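# Raise the tap lever fully to its top position

## Task

Push the tap's lever up until it reaches its highest position; it must stay there on its own once the robot lets go, since a lever held up only by the gripper does not count.

## Robot and tools

Robot: a single custom six-joint arm ending in a two-finger parallel gripper. Joints from base to hand, with ranges in rad: waist -6.283 to 6.283, shoulder -2.304 to 2.304, elbow -4.224 to 0.061, forearm roll -6.283 to 6.283, wrist pitch -2.164 to 2.164, wrist roll -6.283 to 6.283. Upper arm 391 mm, forearm 427 mm, with the forearm axis offset 150 mm sideways from the elbow axis. The elbow never quite straightens. Joint torque limits (N m): waist 53.4, shoulder 53.4, elbow 44.5, forearm roll 24, wrist pitch 16.9, wrist roll 16.9.

Frame: the scene frame has its origin on the table surface straight under the arm base, +z up, and +y pointing left when facing along +x. The base may be slightly tilted. All positions are in metres; orientations are quaternions written w first (qw, qx, qy, qz). In the gripper's own frame the fingers point along +z and close along y. The reported end_effector_position sits between the pads when closed, about 2 cm short of the fingertips; closing pushes the tips roughly 10 mm further along +z. Reported hand position can be off somewhat, more so at far reach.

Row format (used by every motion tool): 8 numbers [x, y, z, qw, qx, qy, qz, opening]. x, y, z and the quaternion are an absolute target pose for the gripper in the scene frame, not an offset. opening runs from -1 (closed) to +1 (fully open, 0.084 m).

execute_actions(actions): actions is a list of actions; each action is a list of 1 to 15 rows; each row lasts one control step of 1/30 s, and if fewer than 15 rows are given the final row is repeated to fill 15 steps (0.5 s). An empty list just reports state and images. An action is rejected if any target lies more than 0.6 m from the gripper's position at that action's start, measured along any gripper axis; if the first action fails this against the latest reported state, or any action is malformed, nothing at all runs. Repeat the wanted quaternion in every row to hold orientation rather than copying a possibly drifted reported one.

move(target, speed, blocking): target is one 8-number row as above, an absolute pose. The gripper follows a straight-line path there, taking 0.5 to 10 s (longer paths are cut off at 10 s). speed is the path's top speed in m/s, 0.002 to 0.5, default 0.25; rotation is capped at twice that value in rad/s. It rotates the short way. The opening is applied at the start. The path ignores obstacles, the real hand lags and may overshoot speed, especially with the arm nearly extended. Faster contact and aiming deeper past a surface both mean harder pushes. blocking=false returns after 0.5 s while motion continues; then use wait(0) to poll, and wait or stop before sending new rows or moves. The result adds a 'move:' line: done (settled near target), or off_target, moving, held, fault, plus the distance to target and any limits: paced (the pose was clipped), held (a check blocked some steps; afterwards the arm may surge well above speed).

wait(seconds): 0 to 10 s, lets the simulation run holding the last command; returns early if a running move finishes. stop(): brakes a running move; it needs braking distance, and the fingers continue their motion. zoom_image(camera, region): camera is cam_head_left, cam_head_right or cam_wrist; region is [x0, y0, x1, y1] in image pixels from the top-left, at most 504 by 504. finished_scene(scene): ends the scene with its number; irreversible; the lever must already be up and self-supporting.

Controller behaviour: each step the commanded pose is clamped to within 70 mm and 16 degrees of the measured pose, then pursued by damped inverse kinematics, favouring position over orientation. After an action the arm only continues to the last clamped pose, so a distant target needs several actions. The 'Hand target' line shows what the controller is currently driving toward. Joint targets move at most 3.14 rad/s and take 0.16 s to accelerate. A 'pose unreachable' line means the clearance check (which treats any mount under the base as arm) altered or blocked the command.

Results: a state line with gripper position, quaternion and linear/angular velocity in the scene frame, grip_measured (the finger opening on the same -1 to 1 scale), and images from cam_head_left, cam_head_right, cam_wrist (each 896x504). Camera calibration lines (intrinsics K, distortion D, T_world_to_cam, pos_world) are supplied; fixed cameras may be off by up to about 2.3 degrees and 9 mm, and changed values are listed in results.

Gripping: to hold something, command an opening well under grip_measured; a bigger gap means more squeeze, up to roughly 24 N per pad for objects up to about 6 cm. For this lever task a push with the pads or fingertips is usually enough.

Hazards: if contact torque reaches a joint's limit the arm halts, backs off slightly, freezes for 10 s and drops the rest of the call (a torque fault). Sustained load heats motors: a MOTOR HOT warning appears from 65 °C, and at 80 °C an OVER-TEMPERATURE FAULT brakes the arm until cool. A stalled arm keeps pressing until commanded otherwise. The robot keeps holding its last command while you compose replies. Avoid slamming into the tap, pushing very hard, knocking objects over, or leaving the lever supported only by the gripper; lift it gently to its upper stop, then back the gripper off and check it stays.

Each tool is called by a JSON object that holds its "method" and its "body", one argument or row to a line.

## Session

{"method": "execute_actions", "body": {
  "actions": []
}}

Scene clock: 0.00 s.
end_effector_position=(+0.9934, +0.0438, +0.3464) grip_measured=+1.00 end_effector_quat_wxyz=(+0.168, -0.573, +0.786, +0.162) end_effector_velocity=(-0.001, -0.001, -0.002) end_effector_angular_velocity=(+0.002, +0.003, -0.001)
Joint positions: [-0.703 -0.863 -2.163  1.411 -1.516  0.906  0.084]
Joint velocities: [ 0.002 -0.003  0.    -0.    -0.001 -0.    -0.   ]
Motor temperatures (°C, as the motors report them): [24 26 28 28 31 25]
Hand target: +0.993, +0.044, +0.346; +0.168, -0.573, +0.786, +0.162
camera_calibration (this result's frames):
cam_wrist: T_world_to_cam=[[-0.950195, 0.305832, 0.0599682, 0.945635], [0.298869, 0.839631, 0.453539, -0.428717], [0.0883558, 0.448873, -0.889217, 0.33207], [0, 0, 0, 1]] pos_world=[0.997327, -0.078299, 0.433014]

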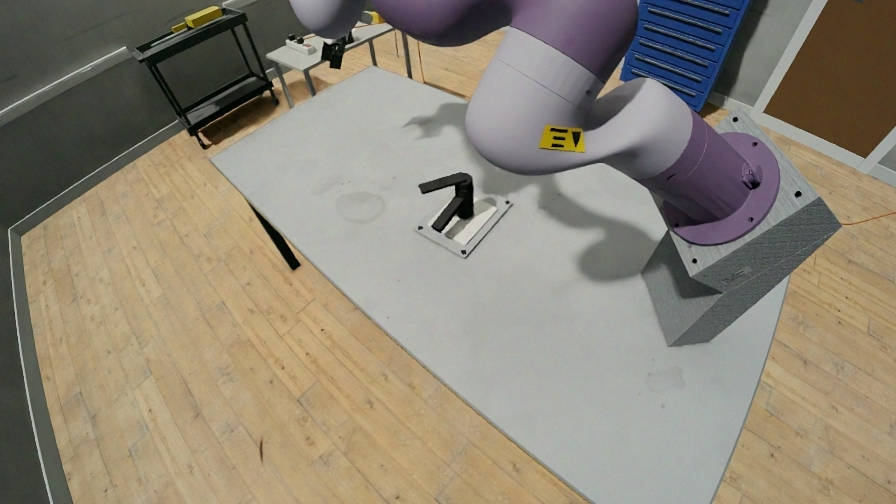

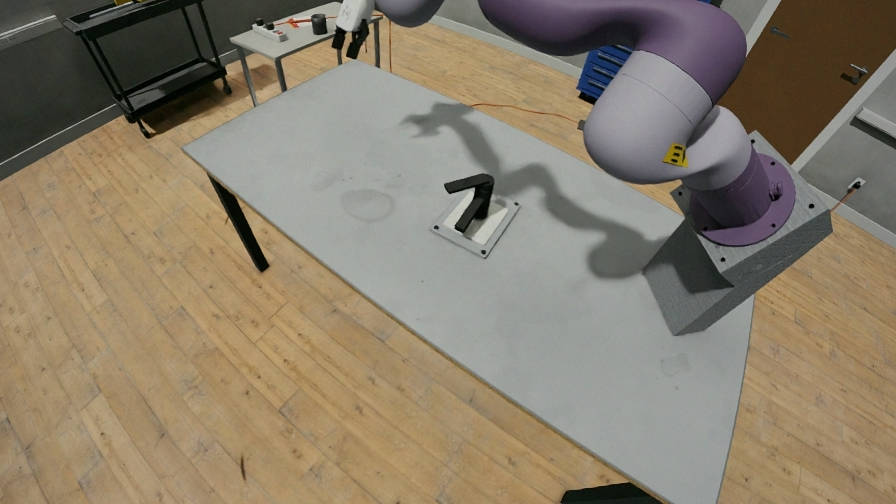

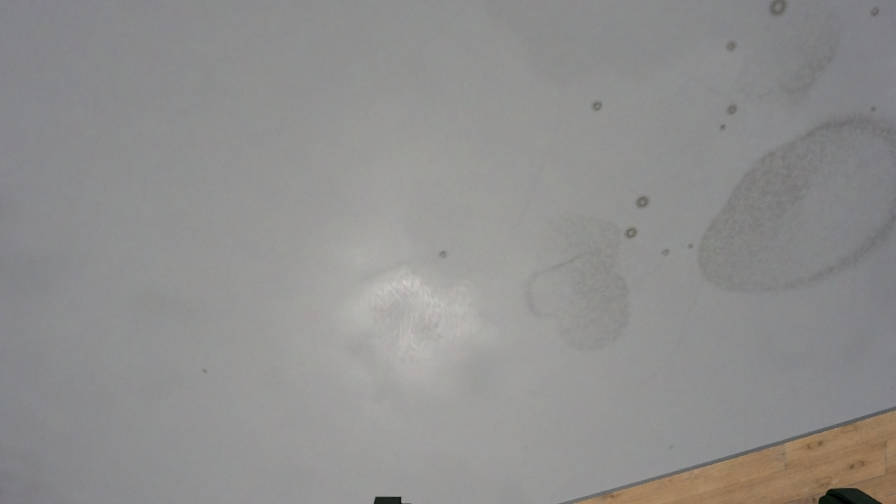

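{"method": "zoom_image", "body": {
  "camera": "cam_head_left",
  "region": [400, 160, 526, 270]
}}

{"method": "zoom_image", "body": {
  "camera": "cam_head_right",
  "region": [410, 160, 536, 270]
}}

Region (400, 160, 526, 270) of cam_head_left's 896x504 image, scaled by 4.000, with more detail than that image has; it fills the top 440 rows of this view, and the rest is white.

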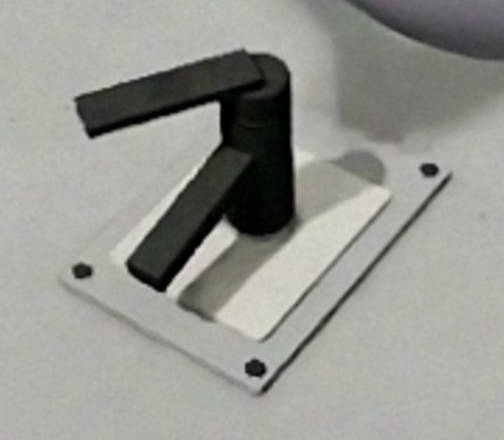

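Region (410, 160, 536, 270) of cam_head_right's 896x504 image, scaled by 4.000, with more detail than that image has; it fills the top 440 rows of this view, and the rest is white.

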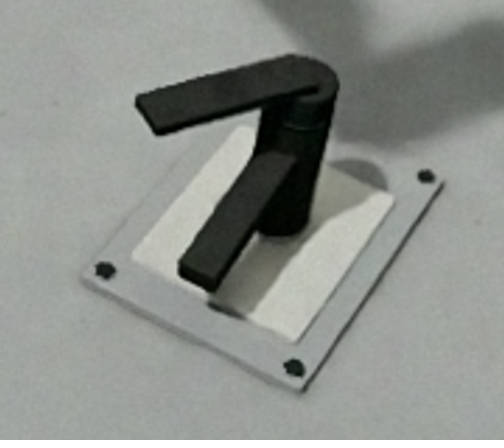

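{"method": "move", "body": {
  "target": [0.645,0.066,0.154,0.555,-0.205,-0.793,-0.143,-1],
  "speed": 0.4
}}

Scene clock: 11.53 s.
end_effector_position=(+0.6454, +0.0668, +0.1549) grip_measured=-1.00 end_effector_quat_wxyz=(-0.555, +0.204, +0.794, +0.143) end_effector_velocity=(-0.002, -0.001, -0.001) end_effector_angular_velocity=(-0.003, +0.006, -0.004)
Joint positions: [-0.363 -1.029 -1.908  0.714 -1.798  2.635  0.   ]
Joint velocities: [ 0.001 -0.003  0.003  0.     0.     0.003  0.   ]
Motor temperatures (°C, as the motors report them): [24 27 28 28 31 25]
Hand target: +0.645, +0.067, +0.155; -0.555, +0.204, +0.793, +0.143
Off the commanded pose: 0.001 m, 0 deg.
move: done
camera_calibration (this result's frames):
cam_wrist: T_world_to_cam=[[0.478508, 0.877969, -0.0141758, -0.329382], [0.298763, -0.177969, -0.937586, 0.0263248], [-0.825694, 0.444407, -0.347465, 0.688504], [0, 0, 0, 1]] pos_world=[0.718241, -0.0121037, 0.259243]

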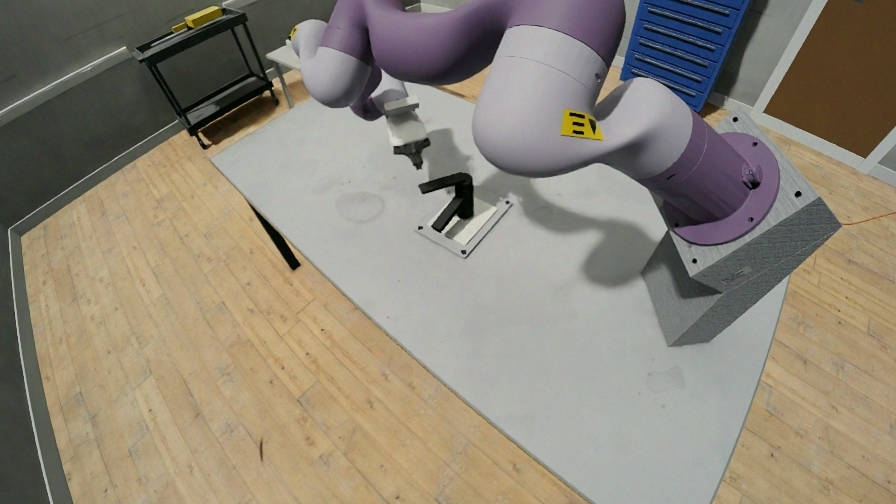

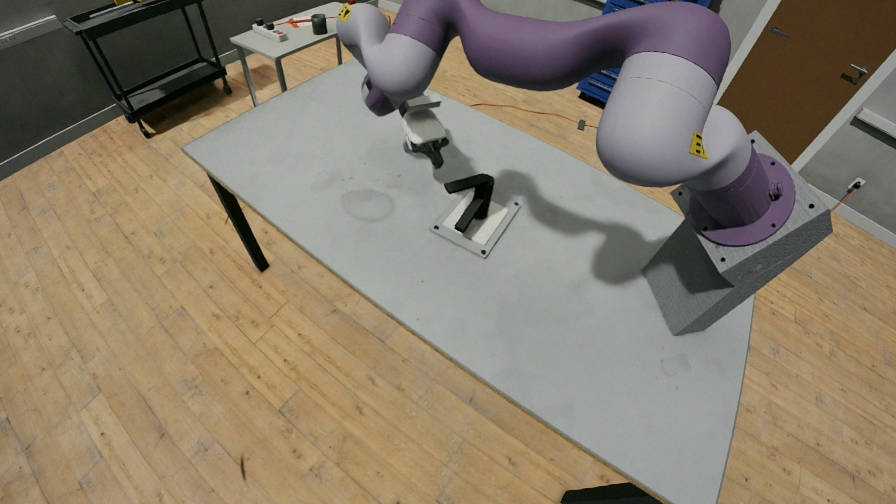

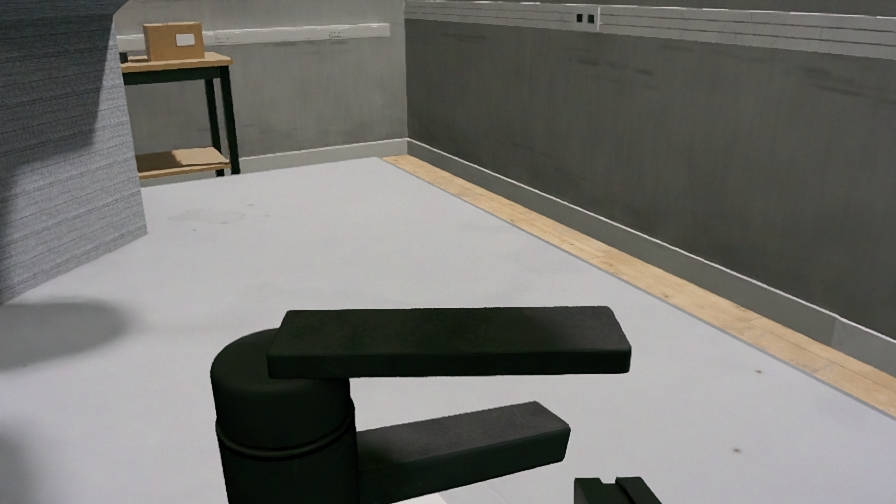

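{"method": "move", "body": {
  "target": [0.571,0.101,0.128,0.555,-0.205,-0.793,-0.143,-1],
  "speed": 0.15
}}

{"method": "move", "body": {
  "target": [0.569,0.098,0.162,0.555,-0.205,-0.793,-0.143,-1],
  "speed": 0.05
}}

Scene clock: 17.40 s.
end_effector_position=(+0.5712, +0.1010, +0.1282) grip_measured=-1.00 end_effector_quat_wxyz=(-0.555, +0.205, +0.793, +0.143) end_effector_velocity=(-0.002, +0.001, -0.001) end_effector_angular_velocity=(+0.000, +0.001, +0.000)
Joint positions: [-0.292 -0.93  -1.632  0.752 -1.633  2.555  0.   ]
Joint velocities: [ 0.002  0.001  0.004  0.001  0.003 -0.002  0.   ]
Motor temperatures (°C, as the motors report them): [25 27 28 28 31 25]
Hand target: +0.571, +0.101, +0.128; -0.555, +0.205, +0.793, +0.143
Off the commanded pose: 0.000 m, 0 deg.
move: done
camera_calibration (this result's frames):
cam_wrist: T_world_to_cam=[[0.47955, 0.877379, -0.0154317, -0.324646], [0.29812, -0.179433, -0.937512, 0.0300594], [-0.825322, 0.444983, -0.347611, 0.602489], [0, 0, 0, 1]] pos_world=[0.643971, 0.0221342, 0.232603]

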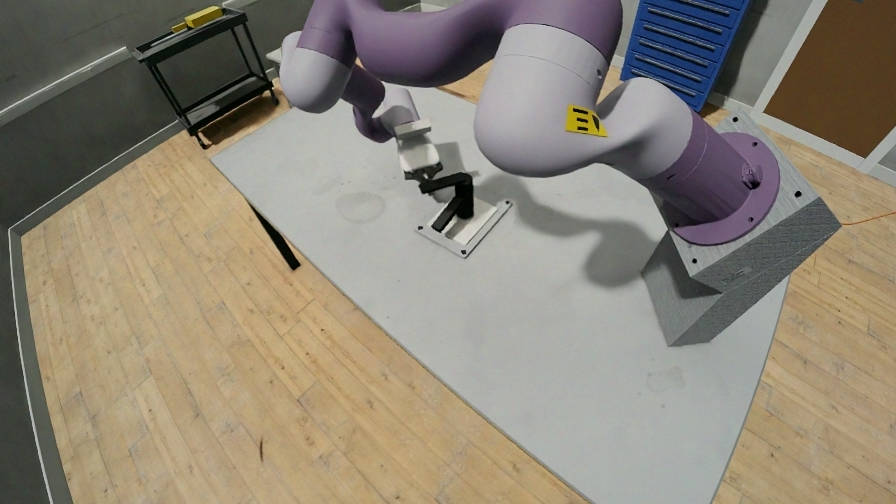

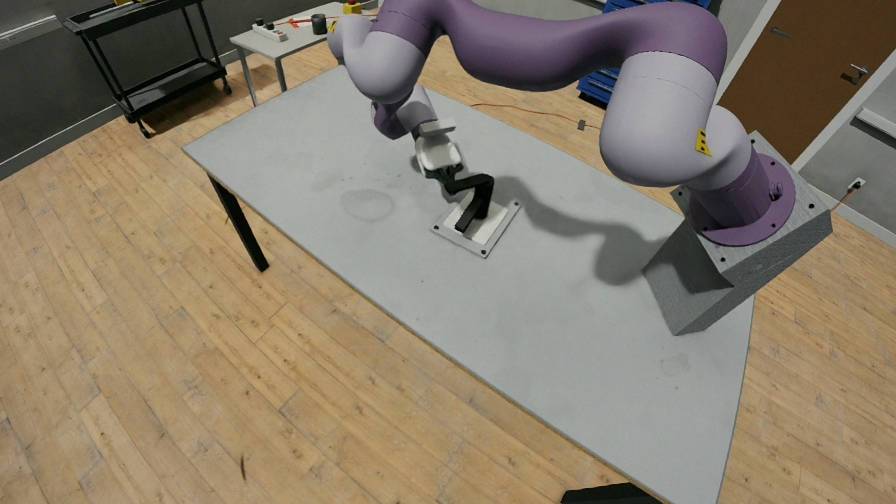

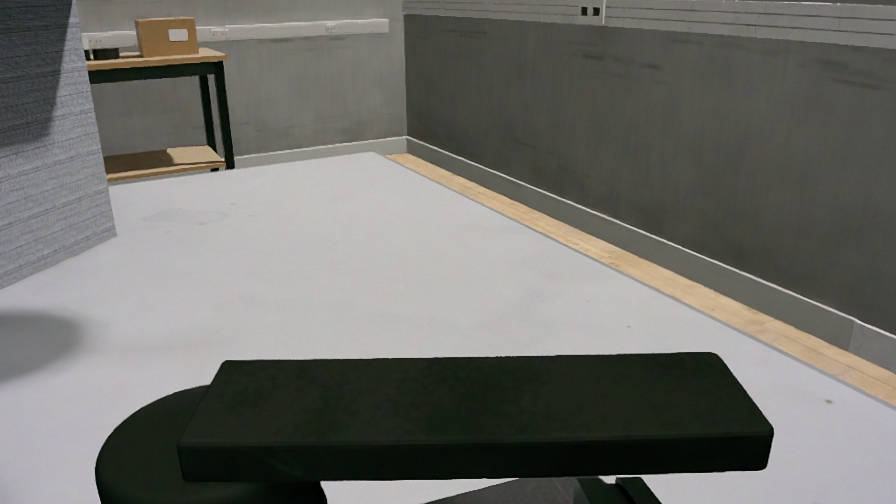

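Scene clock: 18.37 s.
end_effector_position=(+0.5690, +0.0981, +0.1619) grip_measured=-1.00 end_effector_quat_wxyz=(-0.555, +0.205, +0.793, +0.143) end_effector_velocity=(-0.000, -0.000, +0.001) end_effector_angular_velocity=(-0.001, -0.001, +0.001)
Joint positions: [-0.327 -0.865 -1.555  0.725 -1.639  2.53   0.   ]
Joint velocities: [-0.001  0.002  0.002 -0.001  0.001 -0.     0.   ]
Motor temperatures (°C, as the motors report them): [25 27 28 28 31 25]
Hand target: +0.569, +0.098, +0.162; -0.555, +0.205, +0.793, +0.143
Off the commanded pose: 0.000 m, 0 deg.
move: done
camera_calibration (this result's frames):
cam_wrist: T_world_to_cam=[[0.479898, 0.877189, -0.015425, -0.320774], [0.297977, -0.179505, -0.937543, 0.061857], [-0.825171, 0.445329, -0.347526, 0.613599], [0, 0, 0, 1]] pos_world=[0.641831, 0.0192303, 0.266287]

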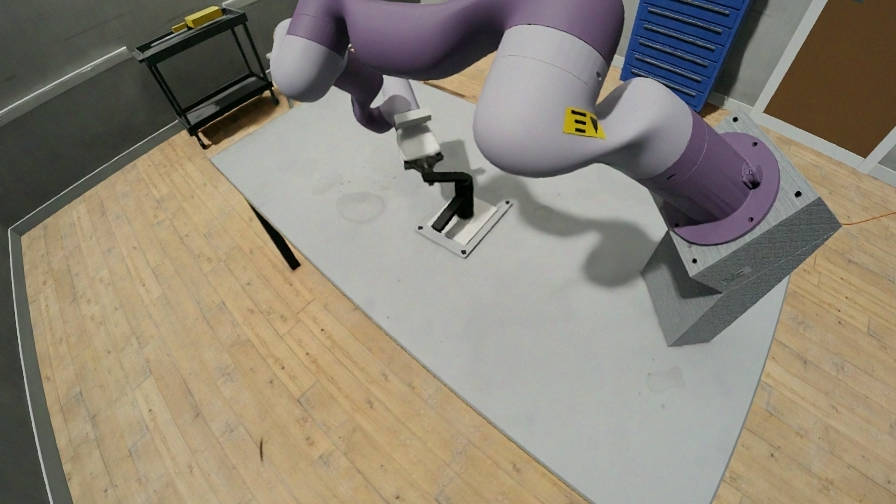

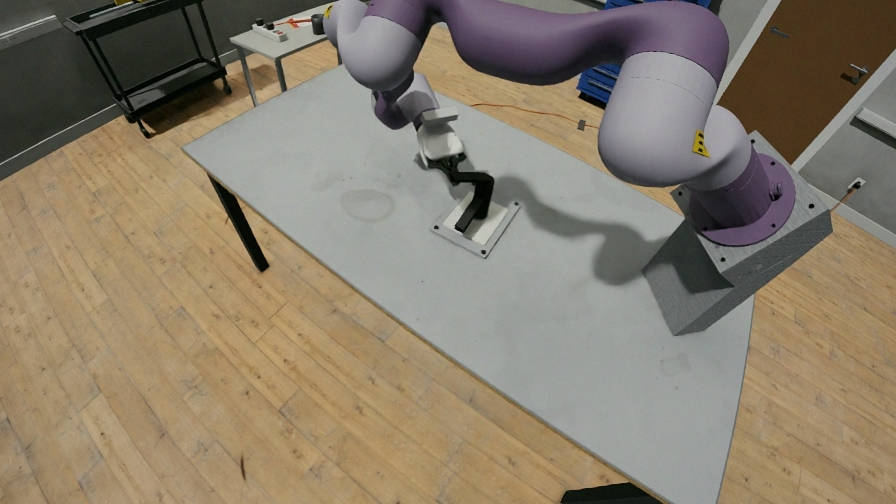

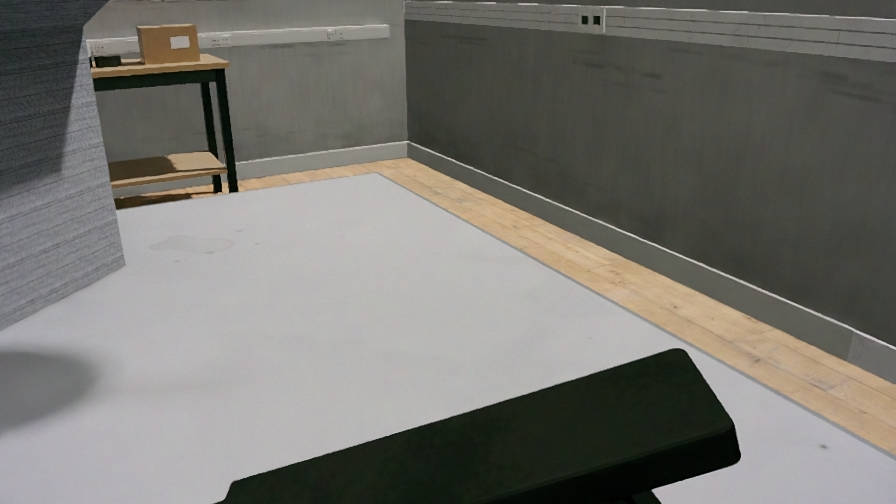

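{"method": "move", "body": {
  "target": [0.565,0.096,0.171,0.555,-0.205,-0.793,-0.143,-1],
  "speed": 0.03
}}

Scene clock: 21.20 s.
end_effector_position=(+0.5659, +0.0965, +0.1693) grip_measured=-1.00 end_effector_quat_wxyz=(-0.553, +0.205, +0.795, +0.143) end_effector_velocity=(-0.001, -0.001, +0.000) end_effector_angular_velocity=(-0.003, -0.005, -0.014)
Joint positions: [-0.336 -0.847 -1.528  0.72  -1.631  2.518  0.   ]
Joint velocities: [-0.005  0.001  0.008  0.01   0.001 -0.001  0.   ]
Motor temperatures (°C, as the motors report them): [25 27 28 28 31 25]
Hand target: +0.565, +0.096, +0.171; -0.555, +0.205, +0.793, +0.143
Off the commanded pose: 0.002 m, 0 deg.
move: done
camera_calibration (this result's frames):
cam_wrist: T_world_to_cam=[[0.479556, 0.877395, -0.0142974, -0.317705], [0.303091, -0.180906, -0.935633, 0.06634], [-0.823506, 0.444355, -0.352685, 0.614295], [0, 0, 0, 1]] pos_world=[0.638126, 0.0177895, 0.27418]

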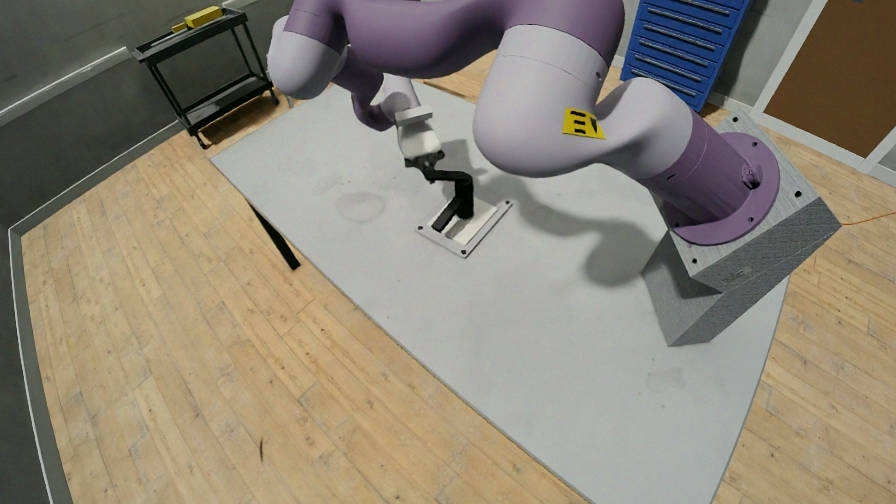

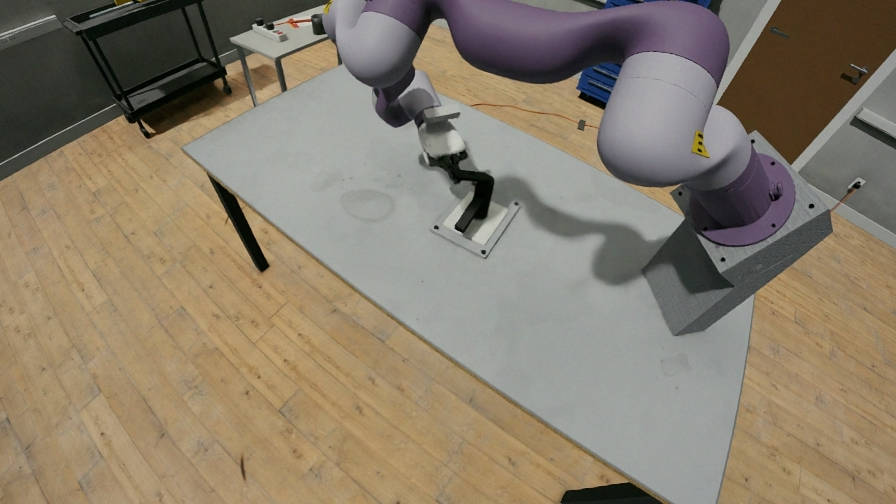

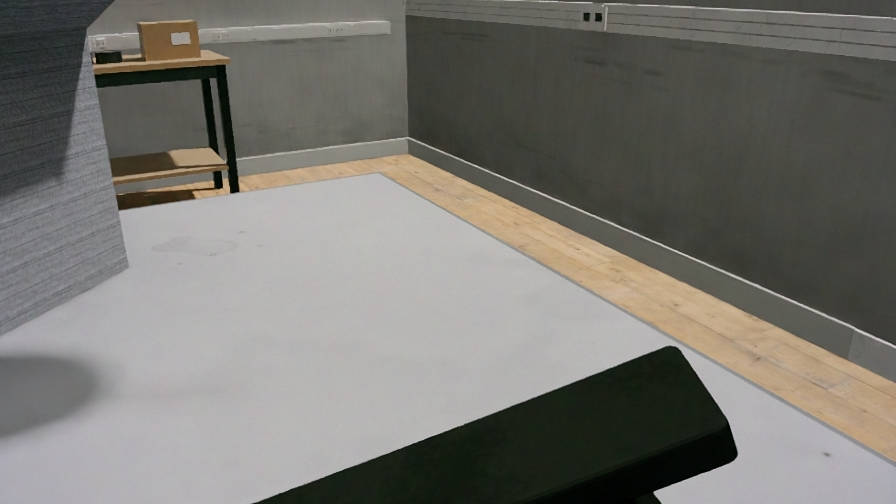

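At the stop again (blocked 2 mm short, same angle). Back off.

{"method": "move", "body": {
  "target": [0.605,0.078,0.158,0.555,-0.205,-0.793,-0.143,-1],
  "speed": 0.12
}}

Scene clock: 24.17 s.
end_effector_position=(+0.6050, +0.0779, +0.1580) grip_measured=-1.00 end_effector_quat_wxyz=(-0.555, +0.205, +0.793, +0.143) end_effector_velocity=(+0.001, -0.001, +0.000) end_effector_angular_velocity=(+0.000, -0.002, +0.001)
Joint positions: [-0.35  -0.945 -1.717  0.712 -1.711  2.573  0.   ]
Joint velocities: [-0.001 -0.002 -0.005 -0.    -0.002  0.001  0.   ]
Motor temperatures (°C, as the motors report them): [25 27 28 28 31 25]
Hand target: +0.605, +0.078, +0.158; -0.555, +0.205, +0.793, +0.143
Off the commanded pose: 0.000 m, 0 deg.
move: done
camera_calibration (this result's frames):
cam_wrist: T_world_to_cam=[[0.480006, 0.877123, -0.0157743, -0.320366], [0.297736, -0.179797, -0.937564, 0.0440506], [-0.825195, 0.44534, -0.347455, 0.650866], [0, 0, 0, 1]] pos_world=[0.677754, -0.000935739, 0.262393]

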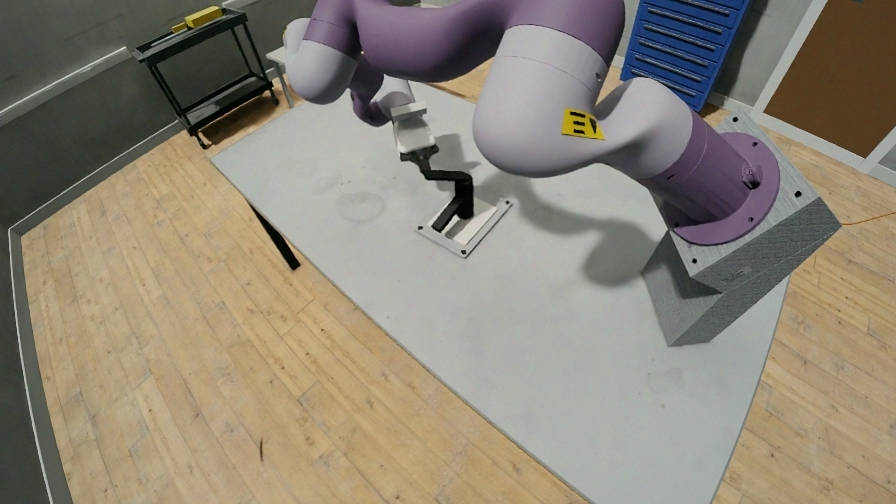

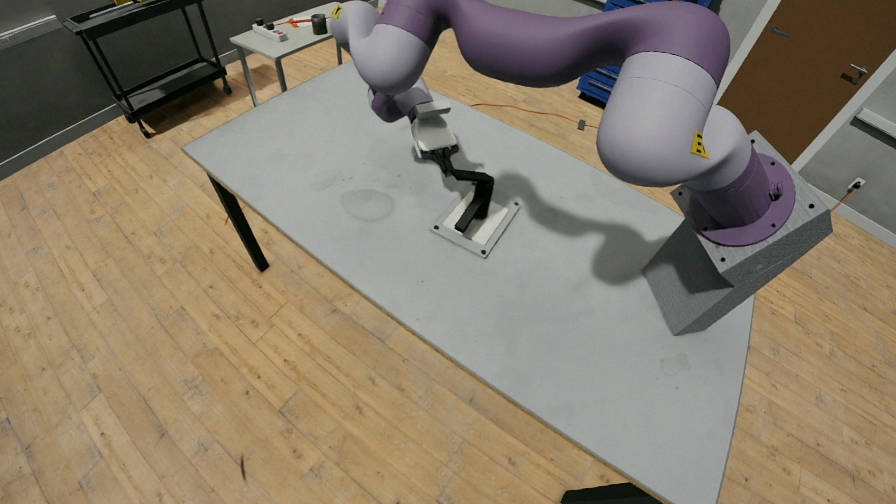

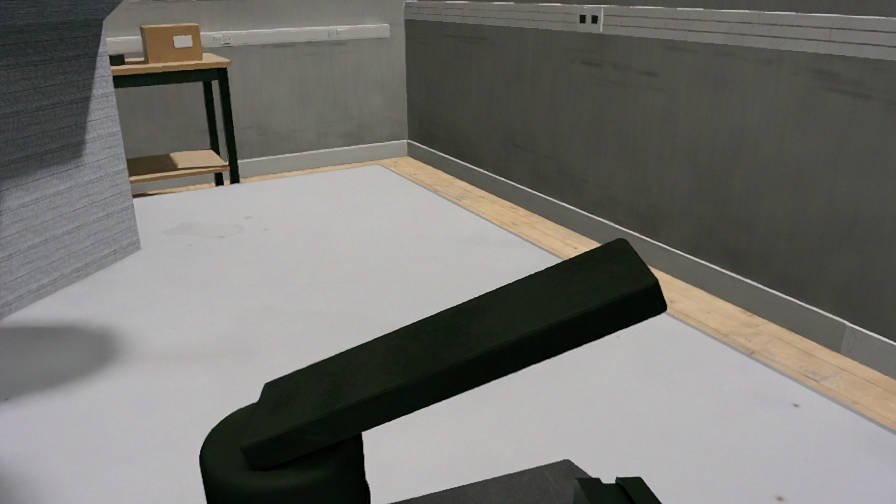

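{"method": "finished_scene", "body": {
  "scene": 2
}}

The scene is finished: the task was done.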